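# Put both batteries into the upright charger

## Task

Get both batteries seated in the charger and have the charger end up upright and lying flat on the table; each battery sitting in the upright charger counts. Push each battery well down into its bay before releasing it, because even a small drop or slide may fail it. Holding any object other than a battery or the charger at the end fails the task, and anything kept in place only by the robot does not count. Finally open the grippers and move the arms away.

## Robot and tools

Robot: two arms, left_arm and right_arm, each ending in a parallel gripper. All poses use one shared scene frame: origin on the table top midway between the arms, +x out over the table, +z up, and left_arm sits on the +y side. The names left and right are arm names, not image sides. Positions are in metres, orientations are quaternions written w first (qw, qx, qy, qz). A gripper's fingers point along its own +z axis and close along its own y axis. The reported end_effector_position is the point between the finger pads, roughly 1 cm short of the fingertips. Reported hand positions can be off, more so at long reach, and arms often stop a centimetre or more from the commanded pose, usually low.

Row format (used by execute_actions and move): one flat list of 16 numbers covering both arms, even if only one moves: left_arm x, y, z, qw, qx, qy, qz, opening, then right_arm x, y, z, qw, qx, qy, qz, opening. x, y, z and the quaternion are an absolute target pose for that gripper in the scene frame, not an offset. Opening runs from -1 (closed) to +1 (fully open, 0.094 m). To keep an arm still, resend its whole last reported pose and the opening it should hold; to keep an orientation, repeat the same quaternion every row rather than copying a drifted reading.

execute_actions(actions): a list of actions; each action is a table of up to 15 rows, each row applied for one 1/30 s step; a short table repeats its last row to fill 15 steps. An empty list just returns state and images. Each action's target must lie within 0.6 m of the gripper's position at the start of that action along each of the gripper's own axes, otherwise the action is refused for both arms; if the first action fails this check or anything is malformed, the whole call does nothing. Per step the command is clipped to 70 mm and 16 degrees from the measured pose, so far targets need several actions; after an action the arm only continues to its last clipped pose.

move(target, speed, blocking): target is one 16-number row of absolute poses; each gripper travels a straight line toward it, both ending together, lasting 0.5 to 10 s (cut off at 10 s). speed is the top path speed in m/s, 0.002 to 0.5, default 0.25; rotation is limited to twice that in rad/s. Paths ignore obstacles and the other arm, and grippers can lag, stray or overshoot speed, especially with a nearly straight arm. Faster contact hits harder, and a target set deeper past a contact presses harder. The opening is sent at the start. The result adds a move: line with the ending (done, off_target, moving, held, fault) and limits (paced means the pose was clipped; held means a check blocked steps, after which the arm may lurch fast), plus each gripper's distance to its pose. With blocking=false you get a result after 0.5 s; until a result shows the move ended, other moves and execute_actions are refused, so use wait or stop.

wait(seconds): 0 to 10 s, arms hold their last commands; returns early if a running move ends. stop(): brakes a running move (needs room; fingers keep moving). zoom_image(camera, region): camera is cam_high, cam_low, cam_left_wrist or cam_right_wrist; region [x0, y0, x1, y1] in pixels of that 504x504 image, at most 504 by 504. show_instructions(): shows the reference image (charging case quick start). finished_scene(scene): ends scene 1 or 2 irreversibly and reports success; the goal must already hold and stay.

Results: the state line gives each gripper's position and quaternion; Hand target lines show where the controller is now driving; HELD marks steps where an arm's command was held back; pose unreachable means the clearance check altered or blocked that arm's command. grip_measured is the finger opening on the command scale; to hold something, command about 0.03 below grip_measured (less for a lighter grip). Readings may be off by about 1 mm. Joint torques have offsets and noise. MOTOR HOT warns at 85 °C; at 100 °C the arm drops its load with an OVER-TEMPERATURE FAULT, so don't hold loads for long, including while thinking, since the sim keeps running.

Joint ranges (rad): waist -2.880 to 2.880, shoulder 0.000 to 3.142, elbow 0.000 to 3.019, wrist pitch -1.693 to 1.571, wrist yaw -1.571 to 1.571, wrist roll -2.094 to 2.094.

Avoid: dropping batteries from any height or letting them slide; knocking the charger over or anything off the table; the arms colliding or pressing each other; hard, fast contacts. Loose objects may occasionally be nudged by something else. Keep the charger upright and flat, release batteries only when deep in a bay, open grippers and retract at the end.

Each tool is called after "Emit:" in YAML: its name, and indented under it one key for each argument.

## Session

Emit:
execute_actions:
  actions: []

Scene clock: 0.00 s.
left_arm: end_effector_position=(+0.3135, +0.1368, +0.3513) grip_measured=+1.000 end_effector_quat_wxyz=(+0.234, +0.660, +0.650, +0.294) | right_arm: end_effector_position=(+0.4586, -0.2071, +0.4879) grip_measured=+1.000 end_effector_quat_wxyz=(+0.704, -0.064, +0.703, +0.073)
Joint positions: left_arm=[-0.665  0.796  1.022 -1.167 -0.479  1.129  0.094] | right_arm=[-0.004  1.037  1.027  0.013 -0.014  0.013  0.094]
Joint velocities: left_arm=[-0.024 -0.015 -0.012 -0.012 -0.022  0.022  0.   ] | right_arm=[-0.005 -0.005 -0.007  0.012  0.066  0.007  0.   ]
Joint torques (N m, as the arm reports them, + toward a larger angle): no reading
Hand target (left_arm): +0.316, +0.135, +0.369; +0.251, +0.653, +0.650, +0.298
Hand target (right_arm): +0.459, -0.207, +0.506; +0.715, -0.063, +0.692, +0.074

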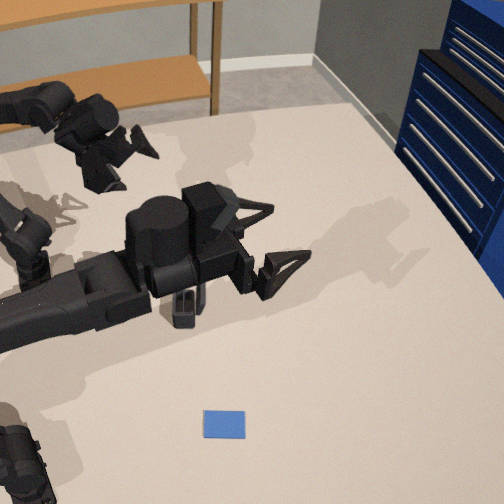

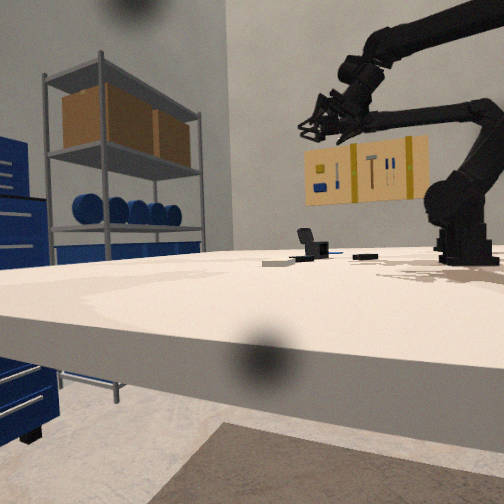

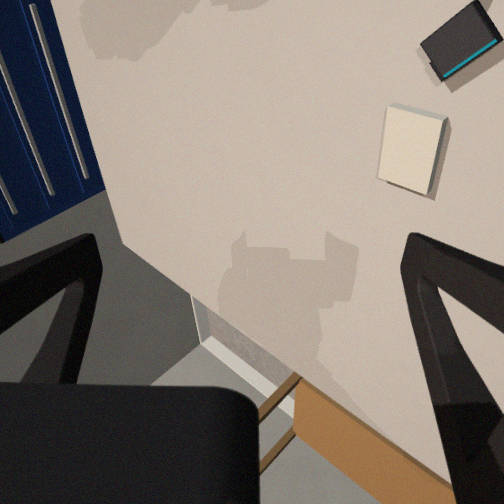

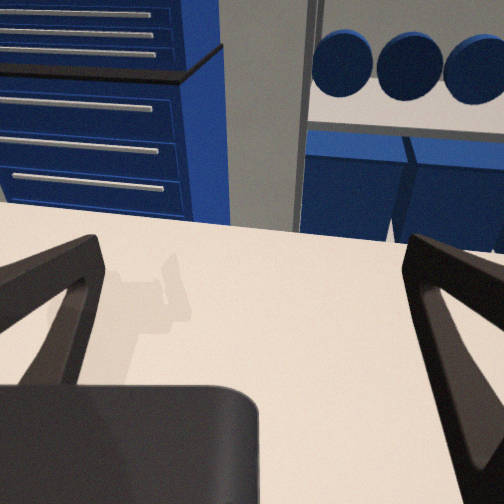

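Emit:
move:
  target: [0.24,0.14,0.31,0.3007,0,0.9537,0,1.0, 0.17,-0.12,0.31,0.2961,-0.1656,0.9392,0.0522,1.0]
  speed: 0.4

Scene clock: 32.63 s.
left_arm: end_effector_position=(+0.2434, +0.1399, +0.3062) grip_measured=+1.000 end_effector_quat_wxyz=(+0.298, +0.003, +0.955, +0.002) | right_arm: end_effector_position=(+0.1751, -0.1179, +0.3139) grip_measured=+1.000 end_effector_quat_wxyz=(+0.299, -0.158, +0.939, +0.062)
Joint positions: left_arm=[-0.756  0.675  0.921 -1.334 -0.381 -0.606  0.094] | right_arm=[ 0.665  0.726  0.947 -1.225  0.271  0.436  0.094]
Joint velocities: left_arm=[ 0.005 -0.005 -0.002  0.022 -0.051  0.007  0.   ] | right_arm=[-0.015 -0.015  0.002 -0.027 -0.081  0.022  0.   ]
Joint torques (N m, as the arm reports them, + toward a larger angle): left_arm=[ 0.03 -0.5  11.64  0.3  -0.38 -0.01] | right_arm=[-1.29 -2.05  7.71  0.95  0.47  0.1 ]
Hand target (left_arm): +0.240, +0.140, +0.309; +0.300, -0.001, +0.954, -0.001
Hand target (right_arm): +0.173, -0.120, +0.307; +0.291, -0.156, +0.942, +0.055
Off the commanded pose (left_arm): 0.005 m, 1 deg.
Off the commanded pose (right_arm): 0.007 m, 1 deg.
move: done

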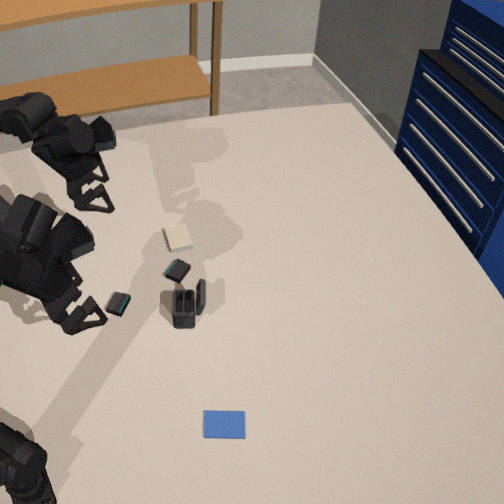

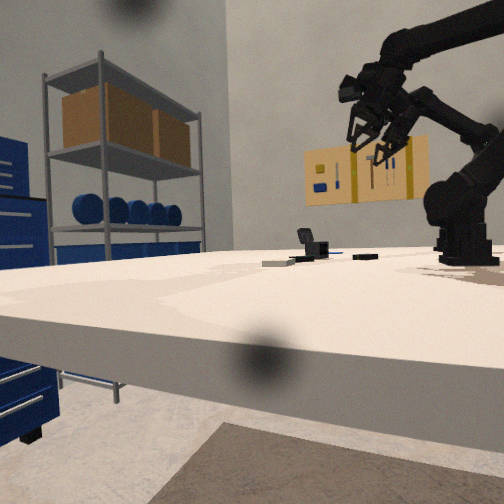

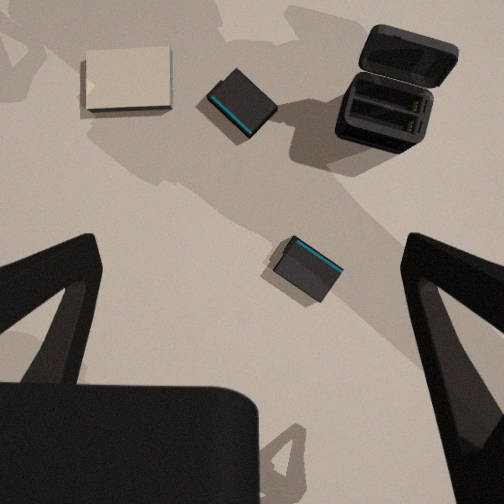

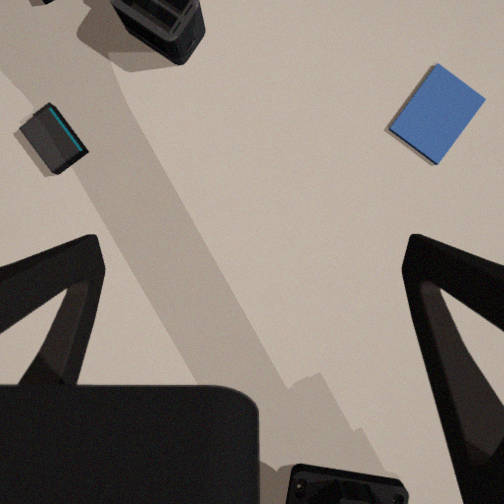

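Emit:
zoom_image:
  camera: "cam_left_wrist"
  region: [190,10,470,170]

Emit:
zoom_image:
  camera: "cam_left_wrist"
  region: [250,220,360,315]

Emit:
zoom_image:
  camera: "cam_left_wrist"
  region: [195,55,290,145]

Emit:
zoom_image:
  camera: "cam_left_wrist"
  region: [330,20,470,160]

Region (190, 10, 470, 170) of cam_left_wrist's 504x504 image, scaled by 1.800, with more detail than that image has; it fills the top 288 rows of this view, and the rest is white.

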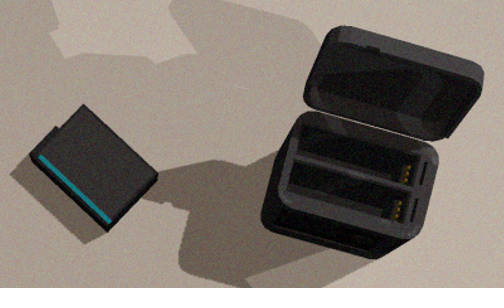

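Region (250, 220, 360, 315) of cam_left_wrist's 504x504 image, scaled by 4.582, with more detail than that image has; it fills the top 435 rows of this view, and the rest is white.

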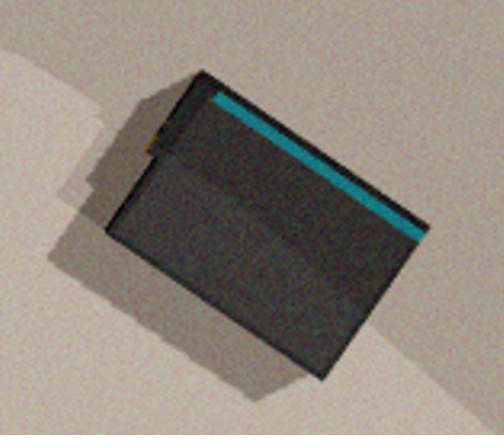

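Region (195, 55, 290, 145) of cam_left_wrist's 504x504 image, scaled by 5.305, with more detail than that image has; it fills the top 477 rows of this view, and the rest is white.

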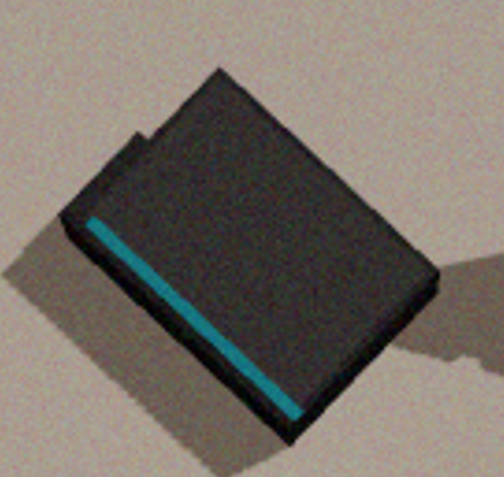

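Region (330, 20, 470, 160) of cam_left_wrist's 504x504 image, scaled by 3.600, with more detail than that image has.

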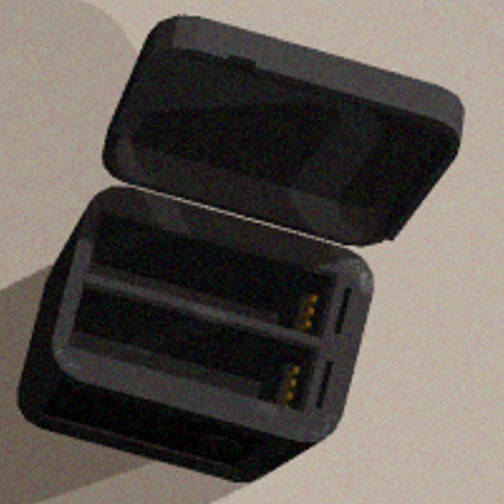

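Emit:
execute_actions:
  actions: []

Emit:
show_instructions:

Scene clock: 49.70 s.
left_arm: end_effector_position=(+0.2434, +0.1399, +0.3062) grip_measured=+1.000 end_effector_quat_wxyz=(+0.298, +0.002, +0.955, +0.002) | right_arm: end_effector_position=(+0.1751, -0.1179, +0.3139) grip_measured=+1.000 end_effector_quat_wxyz=(+0.299, -0.157, +0.939, +0.062)
Joint positions: left_arm=[-0.756  0.675  0.921 -1.334 -0.381 -0.609  0.094] | right_arm=[ 0.665  0.726  0.947 -1.225  0.271  0.438  0.094]
Joint velocities: left_arm=[-0.015  0.015  0.002 -0.017 -0.022 -0.095  0.   ] | right_arm=[-0.005 -0.015 -0.002  0.007 -0.022 -0.007  0.   ]
Joint torques (N m, as the arm reports them, + toward a larger angle): left_arm=[-0.03 -0.47 11.63  0.28 -0.38 -0.04] | right_arm=[-1.23 -1.95  7.69  0.98  0.47  0.09]
Hand target (left_arm): +0.240, +0.140, +0.309; +0.300, -0.001, +0.954, -0.001
Hand target (right_arm): +0.173, -0.120, +0.307; +0.291, -0.156, +0.942, +0.055
Off the commanded pose (left_arm): 0.005 m, 0 deg.
Off the commanded pose (right_arm): 0.007 m, 2 deg.

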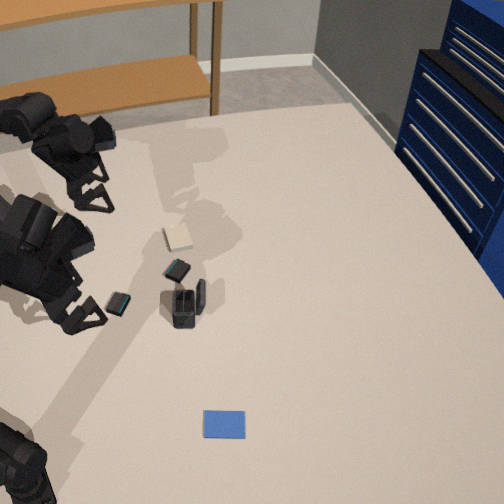

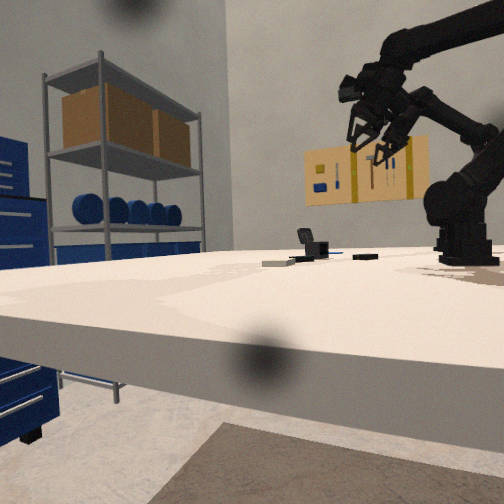

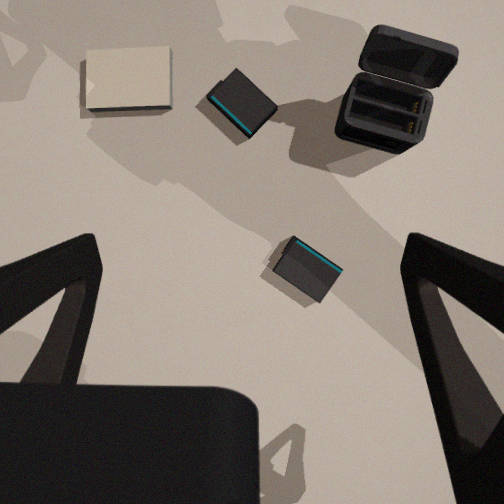

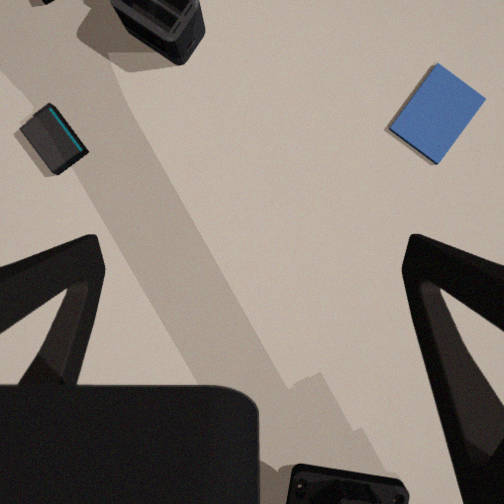

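Reference images for this scene: charging case quick start.

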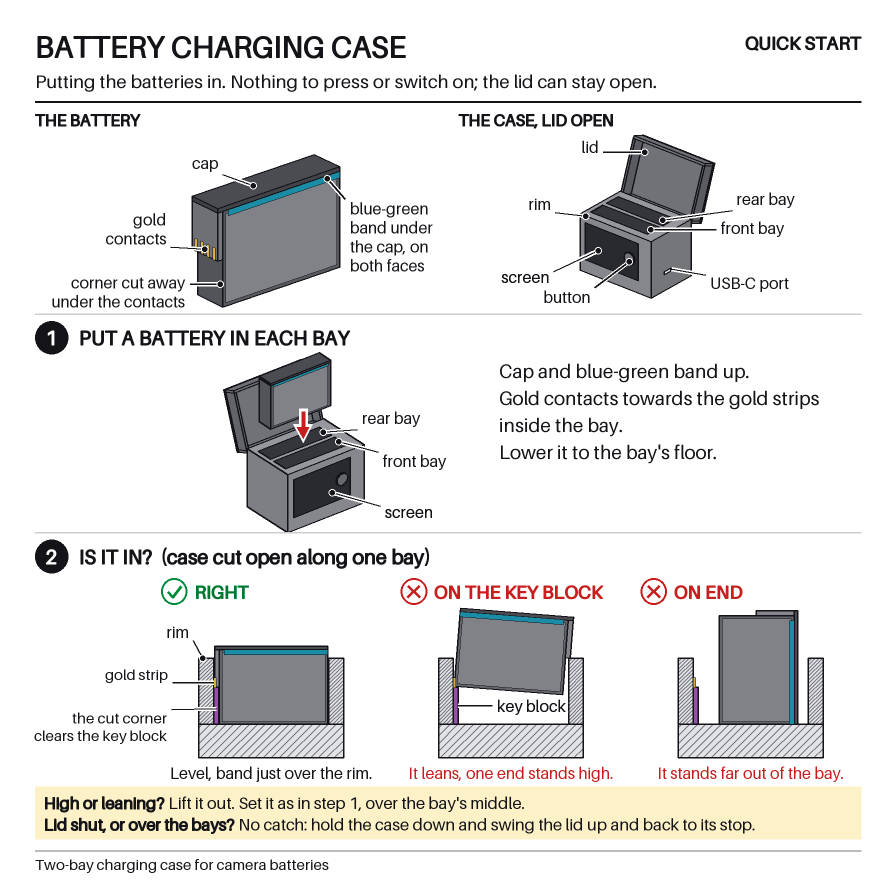

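Emit:
zoom_image:
  camera: "cam_left_wrist"
  region: [320, 10, 480, 170]

Emit:
zoom_image:
  camera: "cam_left_wrist"
  region: [190, 50, 300, 160]

Emit:
zoom_image:
  camera: "cam_left_wrist"
  region: [255, 215, 365, 325]

Region (320, 10, 480, 170) of cam_left_wrist's 504x504 image, scaled by 3.150, with more detail than that image has.

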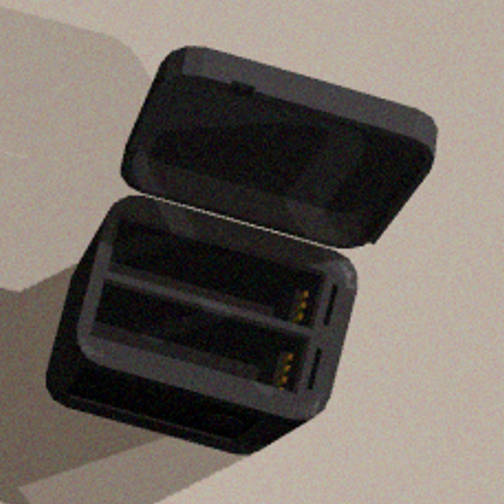

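Region (190, 50, 300, 160) of cam_left_wrist's 504x504 image, scaled by 4.582, with more detail than that image has.

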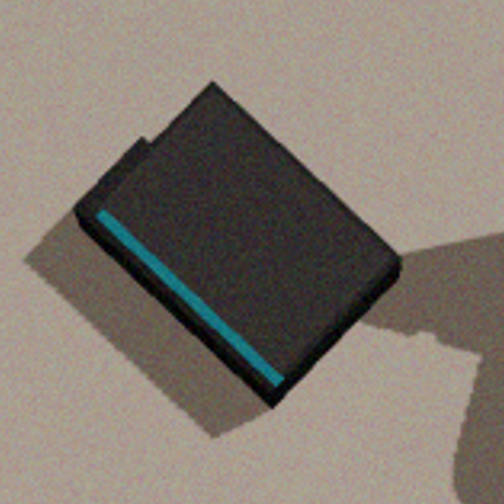

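Region (255, 215, 365, 325) of cam_left_wrist's 504x504 image, scaled by 4.582, with more detail than that image has.

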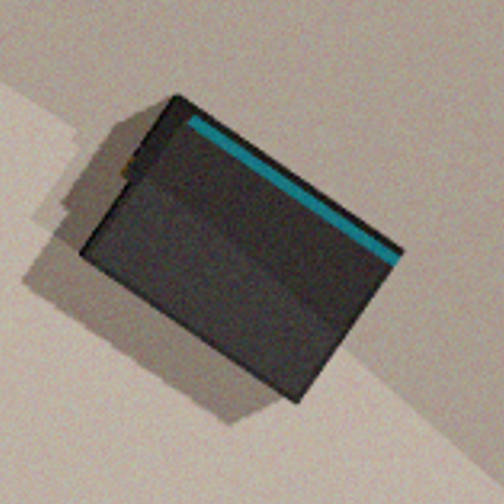

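Emit:
zoom_image:
  camera: "cam_low"
  region: [250, 215, 390, 285]

Emit:
zoom_image:
  camera: "cam_high"
  region: [60, 180, 240, 360]

Region (250, 215, 390, 285) of cam_low's 504x504 image, scaled by 3.600, with more detail than that image has.

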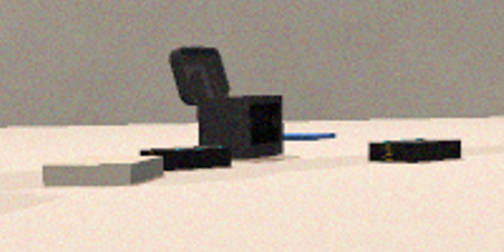

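Region (60, 180, 240, 360) of cam_high's 504x504 image, scaled by 2.800, with more detail than that image has.

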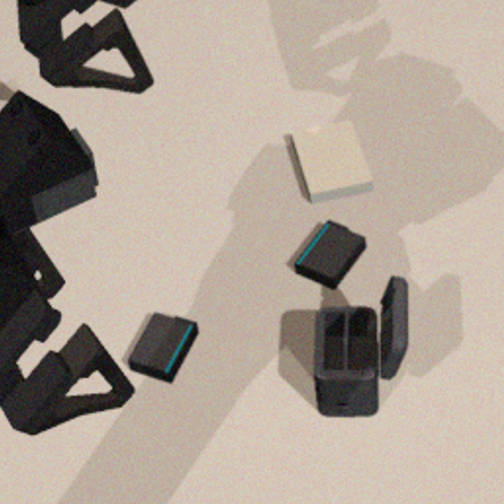

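Emit:
zoom_image:
  camera: "cam_right_wrist"
  region: [0, 85, 110, 195]

Emit:
zoom_image:
  camera: "cam_right_wrist"
  region: [70, 0, 230, 80]

Region (0, 85, 110, 195) of cam_right_wrist's 504x504 image, scaled by 4.582, with more detail than that image has.

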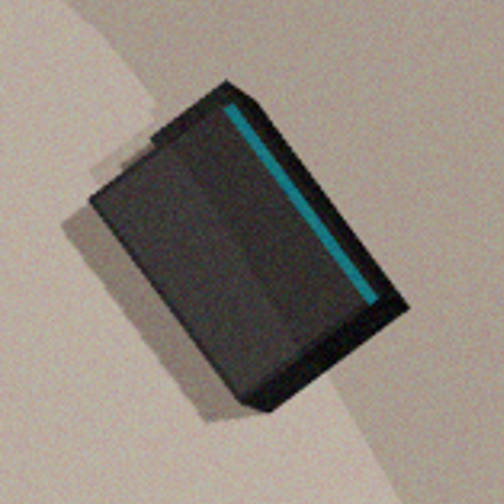

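Region (70, 0, 230, 80) of cam_right_wrist's 504x504 image, scaled by 3.150, with more detail than that image has.

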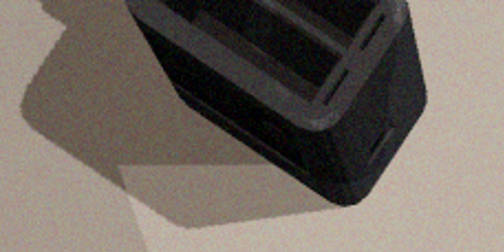

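Emit:
move:
  target: [0.385,0.160,0.115,0.4287,0.3294,0.8236,-0.1715,0.5, 0.220,0.100,0.095,-0.1659,0.2912,0.9408,0.0513,0.5]
  speed: 0.25

Scene clock: 172.83 s.
left_arm: end_effector_position=(+0.3804, +0.1564, +0.1146) grip_measured=+0.503 end_effector_quat_wxyz=(+0.423, +0.328, +0.827, -0.172) | right_arm: end_effector_position=(+0.2029, +0.0825, +0.0840) grip_measured=+0.501 end_effector_quat_wxyz=(-0.174, +0.292, +0.940, +0.022)
Joint positions: left_arm=[-0.045  1.095  0.444 -0.132  0.599  0.503  0.071] | right_arm=[ 0.684  1.707  1.223 -1.187 -0.339  1.451  0.071]
Joint velocities: left_arm=[-0.015 -0.015 -0.002  0.012  0.051 -0.007  0.   ] | right_arm=[ 0.015  0.005  0.007  0.012 -0.081  0.007 -0.001]
Joint torques (N m, as the arm reports them, + toward a larger angle): left_arm=[ 1.17 -3.25 10.19  1.63  0.56  0.24] | right_arm=[ -2.   -12.48  10.13   0.2   -0.24   0.1 ]
Hand target (left_arm): +0.386, +0.159, +0.119; +0.434, +0.334, +0.820, -0.165
Hand target (right_arm): +0.220, +0.098, +0.100; -0.165, +0.296, +0.939, +0.048
Off the commanded pose (left_arm): 0.006 m, 1 deg.
Off the commanded pose (right_arm): 0.027 m, 3 deg.
move: off_target (right_arm)

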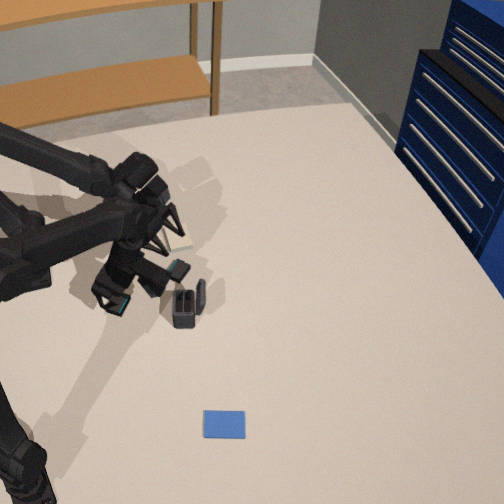

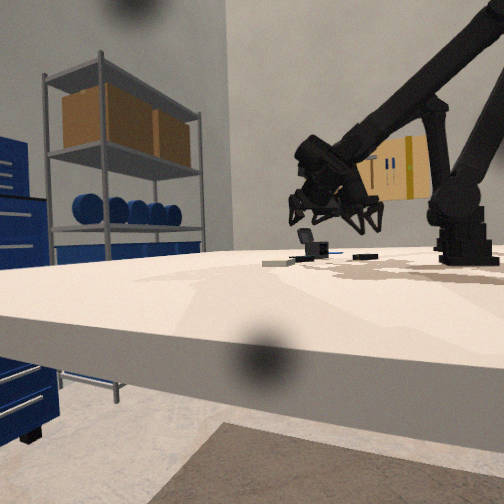

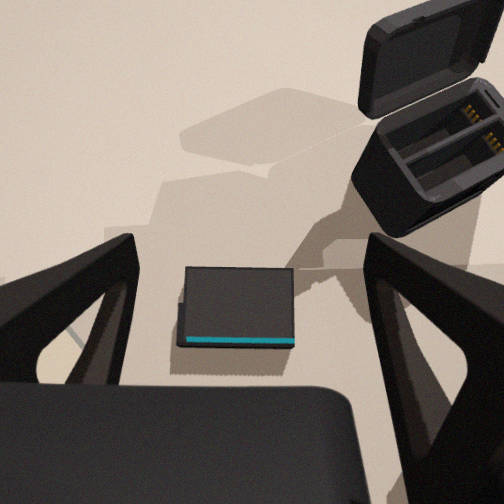

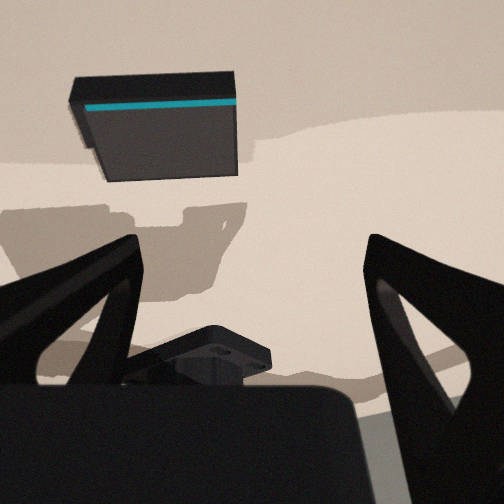

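Emit:
zoom_image:
  camera: "cam_right_wrist"
  region: [50, 50, 260, 200]

Emit:
zoom_image:
  camera: "cam_left_wrist"
  region: [120, 220, 390, 390]

Region (50, 50, 260, 200) of cam_right_wrist's 504x504 image, scaled by 2.400, with more detail than that image has; it fills the top 360 rows of this view, and the rest is white.

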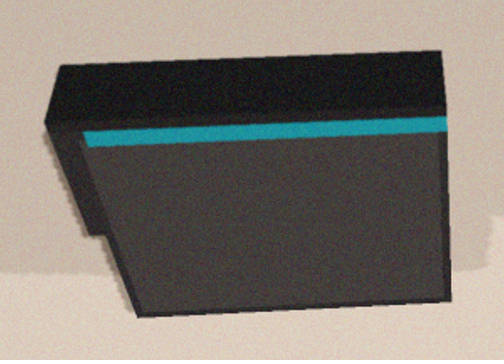

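Region (120, 220, 390, 390) of cam_left_wrist's 504x504 image, scaled by 1.867, with more detail than that image has; it fills the top 317 rows of this view, and the rest is white.

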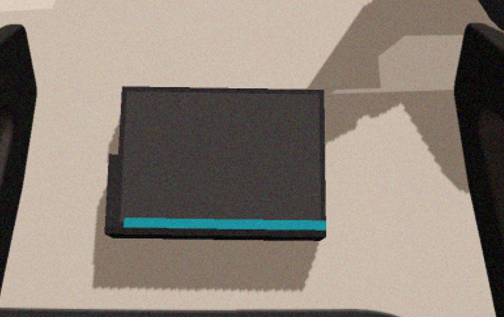

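Emit:
zoom_image:
  camera: "cam_high"
  region: [70, 140, 250, 340]

Emit:
zoom_image:
  camera: "cam_low"
  region: [250, 120, 420, 290]

Region (70, 140, 250, 340) of cam_high's 504x504 image, scaled by 2.520, with more detail than that image has; it fills the left 454 columns of this view, and the rest is white.

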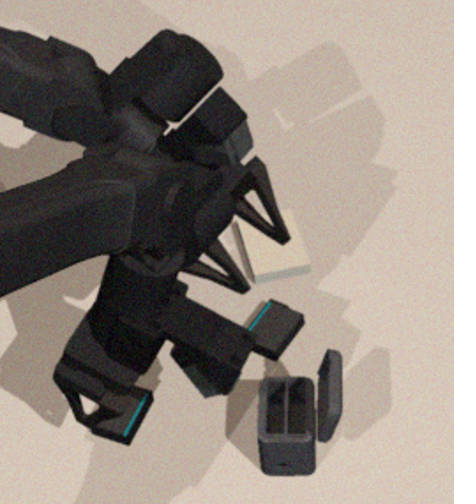

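Region (250, 120, 420, 290) of cam_low's 504x504 image, scaled by 2.965, with more detail than that image has.

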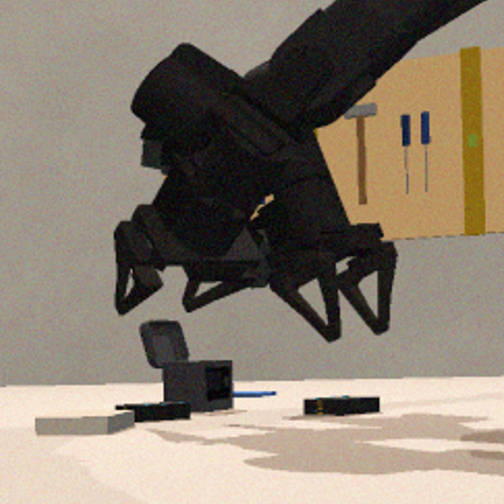

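Emit:
move:
  target: [0.383,0.167,0.047,0.4273,0.3358,0.8209,-0.1748,0.5, 0.185,0.020,0.105,-0.1659,0.2912,0.9408,0.0513,0.5]
  speed: 0.1

Scene clock: 204.00 s.
left_arm: end_effector_position=(+0.3790, +0.1642, +0.0453) grip_measured=+0.503 end_effector_quat_wxyz=(+0.418, +0.331, +0.826, -0.181) | right_arm: end_effector_position=(+0.1853, +0.0221, +0.1069) grip_measured=+0.501 end_effector_quat_wxyz=(-0.165, +0.295, +0.940, +0.049)
Joint positions: left_arm=[-0.007  1.336  0.368  0.148  0.642  0.543  0.071] | right_arm=[ 0.619  1.512  1.05  -1.171 -0.34   1.4    0.071]
Joint velocities: left_arm=[-0.015  0.005 -0.002  0.027  0.037 -0.007  0.   ] | right_arm=[-0.015 -0.005 -0.022  0.007 -0.081 -0.081 -0.001]
Joint torques (N m, as the arm reports them, + toward a larger angle): left_arm=[ 1.41 -3.87  7.56  1.45  0.59  0.23] | right_arm=[ -1.79 -10.61   6.27   0.39  -0.22  -0.15]
Hand target (left_arm): +0.384, +0.167, +0.047; +0.427, +0.336, +0.821, -0.174
Hand target (right_arm): +0.185, +0.020, +0.104; -0.166, +0.291, +0.941, +0.052
Off the commanded pose (left_arm): 0.005 m, 2 deg.
Off the commanded pose (right_arm): 0.003 m, 1 deg.
move: done

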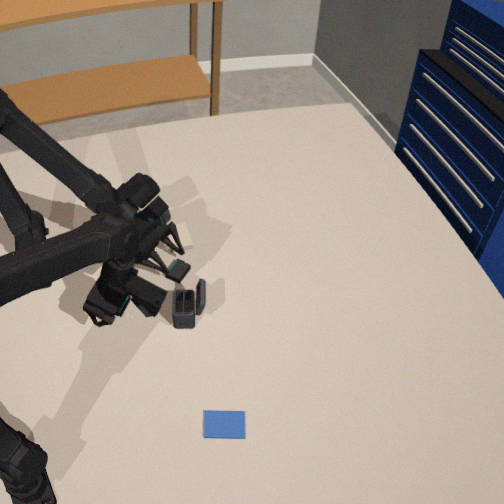

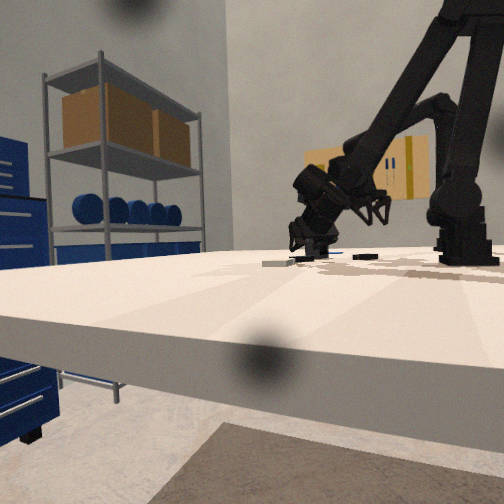

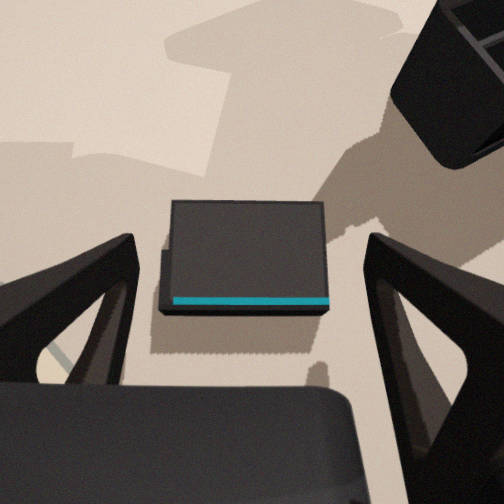

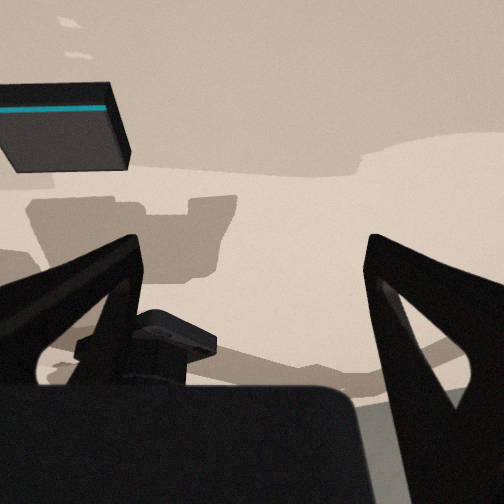

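Emit:
zoom_image:
  camera: "cam_left_wrist"
  region: [110, 180, 390, 340]

Emit:
zoom_image:
  camera: "cam_low"
  region: [250, 200, 370, 280]

Region (110, 180, 390, 340) of cam_left_wrist's 504x504 image, scaled by 1.800, with more detail than that image has; it fills the top 288 rows of this view, and the rest is white.

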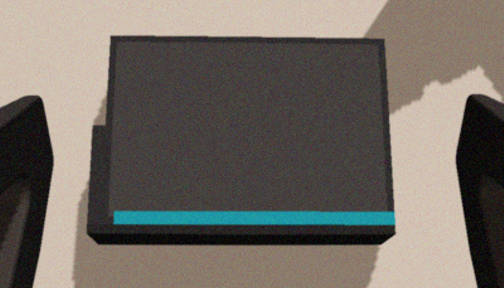

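Region (250, 200, 370, 280) of cam_low's 504x504 image, scaled by 4.200, with more detail than that image has.

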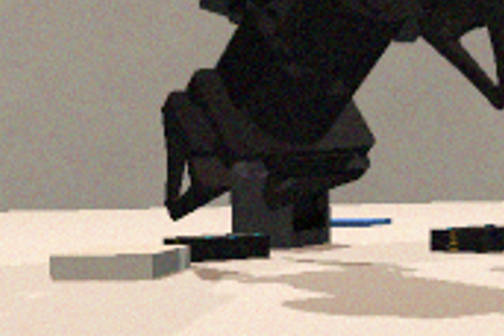

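Emit:
move:
  target: [0.3847,0.1688,0.025,0.4273,0.3358,0.8209,-0.1748,0.5, 0.185,0.020,0.105,-0.1659,0.2912,0.9408,0.0513,0.5]
  speed: 0.04

Scene clock: 218.63 s.
left_arm: end_effector_position=(+0.3821, +0.1659, +0.0257) grip_measured=+0.503 end_effector_quat_wxyz=(+0.421, +0.332, +0.825, -0.180) | right_arm: end_effector_position=(+0.1853, +0.0221, +0.1069) grip_measured=+0.501 end_effector_quat_wxyz=(-0.164, +0.294, +0.940, +0.049)
Joint positions: left_arm=[-0.001  1.43   0.358  0.255  0.647  0.549  0.071] | right_arm=[ 0.619  1.512  1.05  -1.171 -0.34   1.397  0.071]
Joint velocities: left_arm=[-0.005 -0.024  0.007  0.012  0.007  0.007 -0.   ] | right_arm=[-0.005  0.015  0.002 -0.002 -0.051  0.037 -0.   ]
Joint torques (N m, as the arm reports them, + toward a larger angle): left_arm=[ 1.33 -3.87  6.49  1.59  0.55  0.26] | right_arm=[ -1.86 -10.58   6.34   0.27  -0.24  -0.16]
Hand target (left_arm): +0.385, +0.169, +0.025; +0.427, +0.336, +0.821, -0.175
Hand target (right_arm): +0.185, +0.020, +0.105; -0.166, +0.291, +0.941, +0.051
Off the commanded pose (left_arm): 0.004 m, 1 deg.
Off the commanded pose (right_arm): 0.003 m, 0 deg.
move: done

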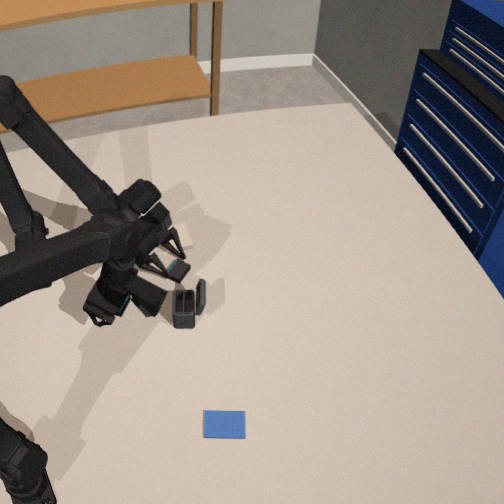

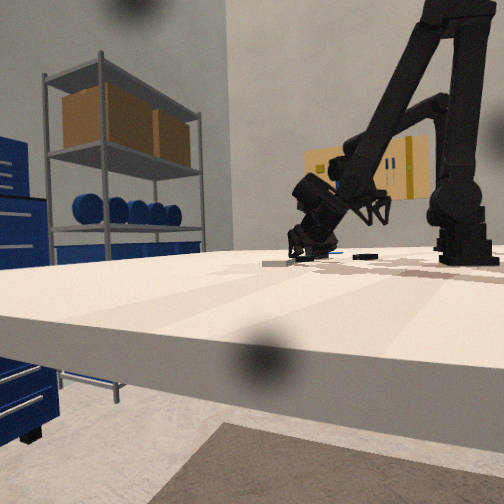

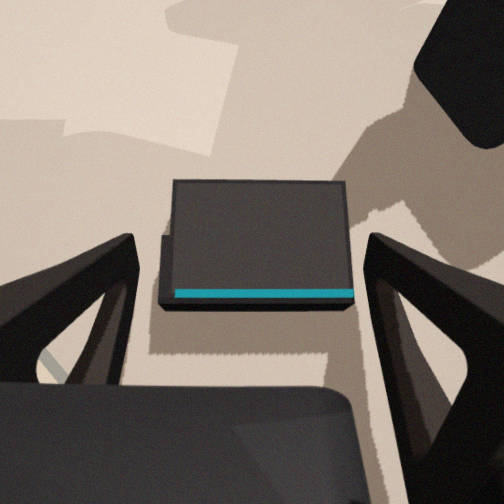

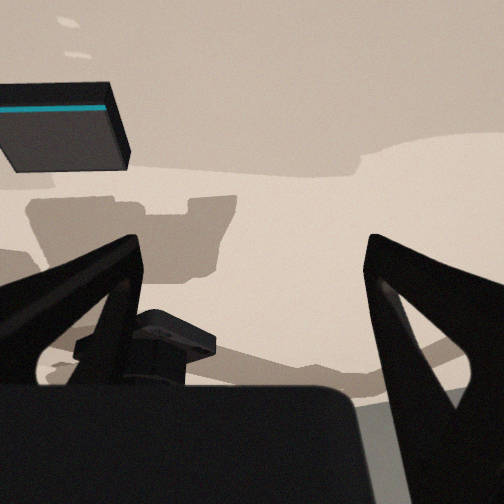

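Emit:
zoom_image:
  camera: "cam_left_wrist"
  region: [110, 165, 390, 325]

Emit:
zoom_image:
  camera: "cam_low"
  region: [255, 220, 345, 280]

Region (110, 165, 390, 325) of cam_left_wrist's 504x504 image, scaled by 1.800, with more detail than that image has; it fills the top 288 rows of this view, and the rest is white.

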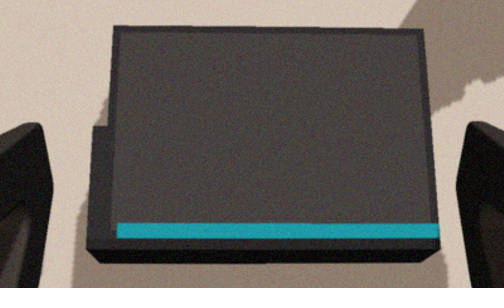

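Region (255, 220, 345, 280) of cam_low's 504x504 image, scaled by 5.600, with more detail than that image has.

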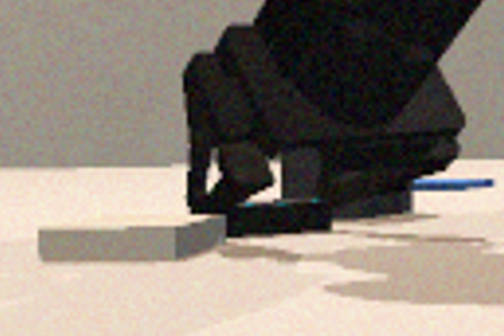

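Emit:
execute_actions:
  actions:
    - [[0.3847,0.1688,0.0245,0.4273,0.3358,0.8209,-0.1748,0.47, 0.185,0.020,0.105,-0.1659,0.2912,0.9408,0.0513,0.5],[0.3847,0.1688,0.024,0.4273,0.3358,0.8209,-0.1748,0.44, 0.185,0.020,0.105,-0.1659,0.2912,0.9408,0.0513,0.5],[0.3847,0.1688,0.0235,0.4273,0.3358,0.8209,-0.1748,0.41, 0.185,0.020,0.105,-0.1659,0.2912,0.9408,0.0513,0.5],[0.3847,0.1688,0.023,0.4273,0.3358,0.8209,-0.1748,0.38, 0.185,0.020,0.105,-0.1659,0.2912,0.9408,0.0513,0.5],[0.3847,0.1688,0.0225,0.4273,0.3358,0.8209,-0.1748,0.36, 0.185,0.020,0.105,-0.1659,0.2912,0.9408,0.0513,0.5],[0.3847,0.1688,0.022,0.4273,0.3358,0.8209,-0.1748,0.34, 0.185,0.020,0.105,-0.1659,0.2912,0.9408,0.0513,0.5],[0.3847,0.1688,0.0215,0.4273,0.3358,0.8209,-0.1748,0.32, 0.185,0.020,0.105,-0.1659,0.2912,0.9408,0.0513,0.5],[0.3847,0.1688,0.0215,0.4273,0.3358,0.8209,-0.1748,0.31, 0.185,0.020,0.105,-0.1659,0.2912,0.9408,0.0513,0.5],[0.3847,0.1688,0.0215,0.4273,0.3358,0.8209,-0.1748,0.30, 0.185,0.020,0.105,-0.1659,0.2912,0.9408,0.0513,0.5],[0.3847,0.1688,0.0215,0.4273,0.3358,0.8209,-0.1748,0.29, 0.185,0.020,0.105,-0.1659,0.2912,0.9408,0.0513,0.5],[0.3847,0.1688,0.0215,0.4273,0.3358,0.8209,-0.1748,0.28, 0.185,0.020,0.105,-0.1659,0.2912,0.9408,0.0513,0.5],[0.3847,0.1688,0.0215,0.4273,0.3358,0.8209,-0.1748,0.27, 0.185,0.020,0.105,-0.1659,0.2912,0.9408,0.0513,0.5],[0.3847,0.1688,0.0215,0.4273,0.3358,0.8209,-0.1748,0.26, 0.185,0.020,0.105,-0.1659,0.2912,0.9408,0.0513,0.5],[0.3847,0.1688,0.0215,0.4273,0.3358,0.8209,-0.1748,0.25, 0.185,0.020,0.105,-0.1659,0.2912,0.9408,0.0513,0.5],[0.3847,0.1688,0.0215,0.4273,0.3358,0.8209,-0.1748,0.24, 0.185,0.020,0.105,-0.1659,0.2912,0.9408,0.0513,0.5]]
    - [[0.3847,0.1688,0.0215,0.4273,0.3358,0.8209,-0.1748,0.233, 0.185,0.020,0.105,-0.1659,0.2912,0.9408,0.0513,0.5],[0.3847,0.1688,0.0215,0.4273,0.3358,0.8209,-0.1748,0.226, 0.185,0.020,0.105,-0.1659,0.2912,0.9408,0.0513,0.5],[0.3847,0.1688,0.0215,0.4273,0.3358,0.8209,-0.1748,0.22, 0.185,0.020,0.105,-0.1659,0.2912,0.9408,0.0513,0.5],[0.3847,0.1688,0.0215,0.4273,0.3358,0.8209,-0.1748,0.214, 0.185,0.020,0.105,-0.1659,0.2912,0.9408,0.0513,0.5],[0.3847,0.1688,0.0215,0.4273,0.3358,0.8209,-0.1748,0.208, 0.185,0.020,0.105,-0.1659,0.2912,0.9408,0.0513,0.5],[0.3847,0.1688,0.0215,0.4273,0.3358,0.8209,-0.1748,0.202, 0.185,0.020,0.105,-0.1659,0.2912,0.9408,0.0513,0.5],[0.3847,0.1688,0.0215,0.4273,0.3358,0.8209,-0.1748,0.196, 0.185,0.020,0.105,-0.1659,0.2912,0.9408,0.0513,0.5],[0.3847,0.1688,0.0215,0.4273,0.3358,0.8209,-0.1748,0.19, 0.185,0.020,0.105,-0.1659,0.2912,0.9408,0.0513,0.5],[0.3847,0.1688,0.0215,0.4273,0.3358,0.8209,-0.1748,0.184, 0.185,0.020,0.105,-0.1659,0.2912,0.9408,0.0513,0.5],[0.3847,0.1688,0.0215,0.4273,0.3358,0.8209,-0.1748,0.178, 0.185,0.020,0.105,-0.1659,0.2912,0.9408,0.0513,0.5],[0.3847,0.1688,0.0215,0.4273,0.3358,0.8209,-0.1748,0.172, 0.185,0.020,0.105,-0.1659,0.2912,0.9408,0.0513,0.5]]

Scene clock: 241.87 s.
left_arm: end_effector_position=(+0.3833, +0.1658, +0.0238) grip_measured=+0.219 end_effector_quat_wxyz=(+0.423, +0.333, +0.823, -0.179) | right_arm: end_effector_position=(+0.1853, +0.0221, +0.1069) grip_measured=+0.501 end_effector_quat_wxyz=(-0.164, +0.294, +0.940, +0.049)
Joint positions: left_arm=[-0.001  1.443  0.358  0.273  0.648  0.55   0.057] | right_arm=[ 0.619  1.512  1.05  -1.171 -0.34   1.397  0.071]
Joint velocities: left_arm=[-0.005  0.005 -0.007  0.012 -0.037  0.022  0.001] | right_arm=[-0.015 -0.015  0.007  0.002 -0.022  0.007  0.   ]
Joint torques (N m, as the arm reports them, + toward a larger angle): left_arm=[ 1.19 -3.94  6.12  1.61  0.55  0.26] | right_arm=[ -1.87 -10.61   6.33   0.26  -0.24  -0.14]
Hand target (left_arm): +0.385, +0.169, +0.022; +0.427, +0.336, +0.821, -0.175
Hand target (right_arm): +0.185, +0.020, +0.105; -0.166, +0.291, +0.941, +0.051
Off the commanded pose (left_arm): 0.004 m, 1 deg.
Off the commanded pose (right_arm): 0.003 m, 0 deg.
Step readings (end_effector_position; steps 1 to 15: 1st action; 16 to 30: 2nd action):
0: left_arm (+0.3821, +0.1659, +0.0258) | right_arm (+0.1853, +0.0221, +0.1069)
1: left_arm (+0.3822, +0.1659, +0.0258) | right_arm (+0.1853, +0.0221, +0.1069)
2: left_arm (+0.3824, +0.1659, +0.0260) | right_arm (+0.1853, +0.0221, +0.1069)
4: left_arm (+0.3829, +0.1659, +0.0262) | right_arm (+0.1853, +0.0221, +0.1069)
8: left_arm (+0.3835, +0.1658, +0.0251) | right_arm (+0.1853, +0.0221, +0.1069)
15: left_arm (+0.3833, +0.1658, +0.0238) | right_arm (+0.1853, +0.0221, +0.1069)
16: left_arm (+0.3833, +0.1658, +0.0238) | right_arm (+0.1853, +0.0221, +0.1069)
17: left_arm (+0.3833, +0.1658, +0.0238) | right_arm (+0.1853, +0.0221, +0.1069)
19: left_arm (+0.3833, +0.1658, +0.0238) | right_arm (+0.1853, +0.0221, +0.1069)
23: left_arm (+0.3833, +0.1658, +0.0238) | right_arm (+0.1853, +0.0221, +0.1069)
30: end_effector_position above

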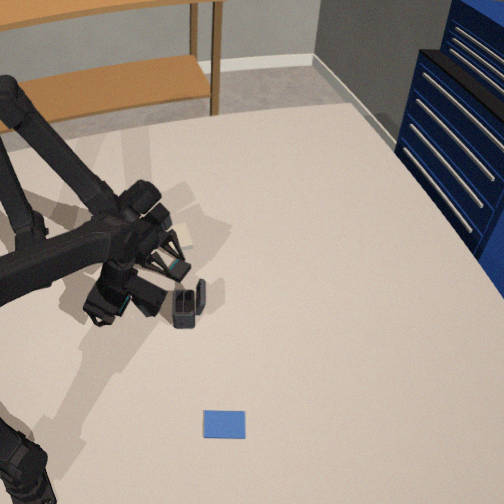

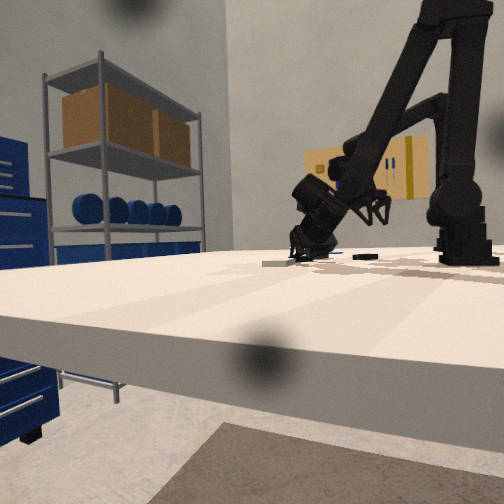

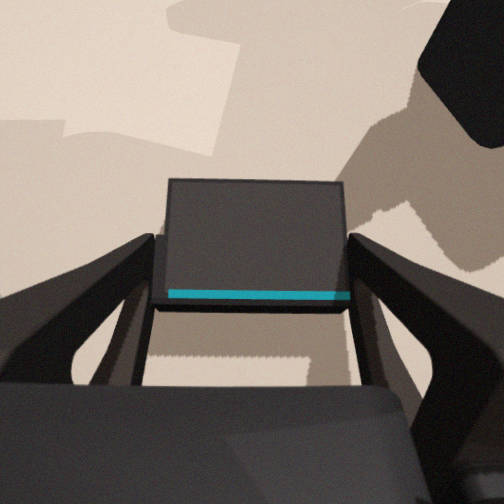

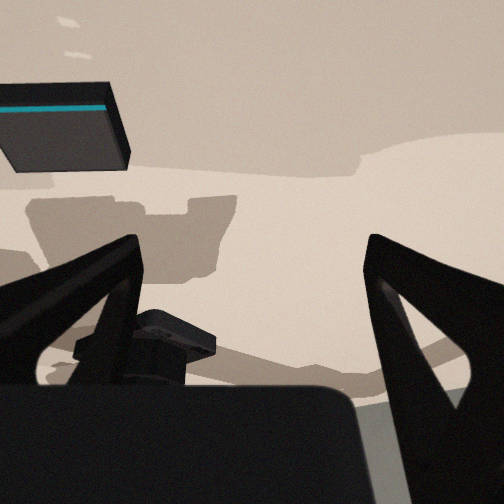

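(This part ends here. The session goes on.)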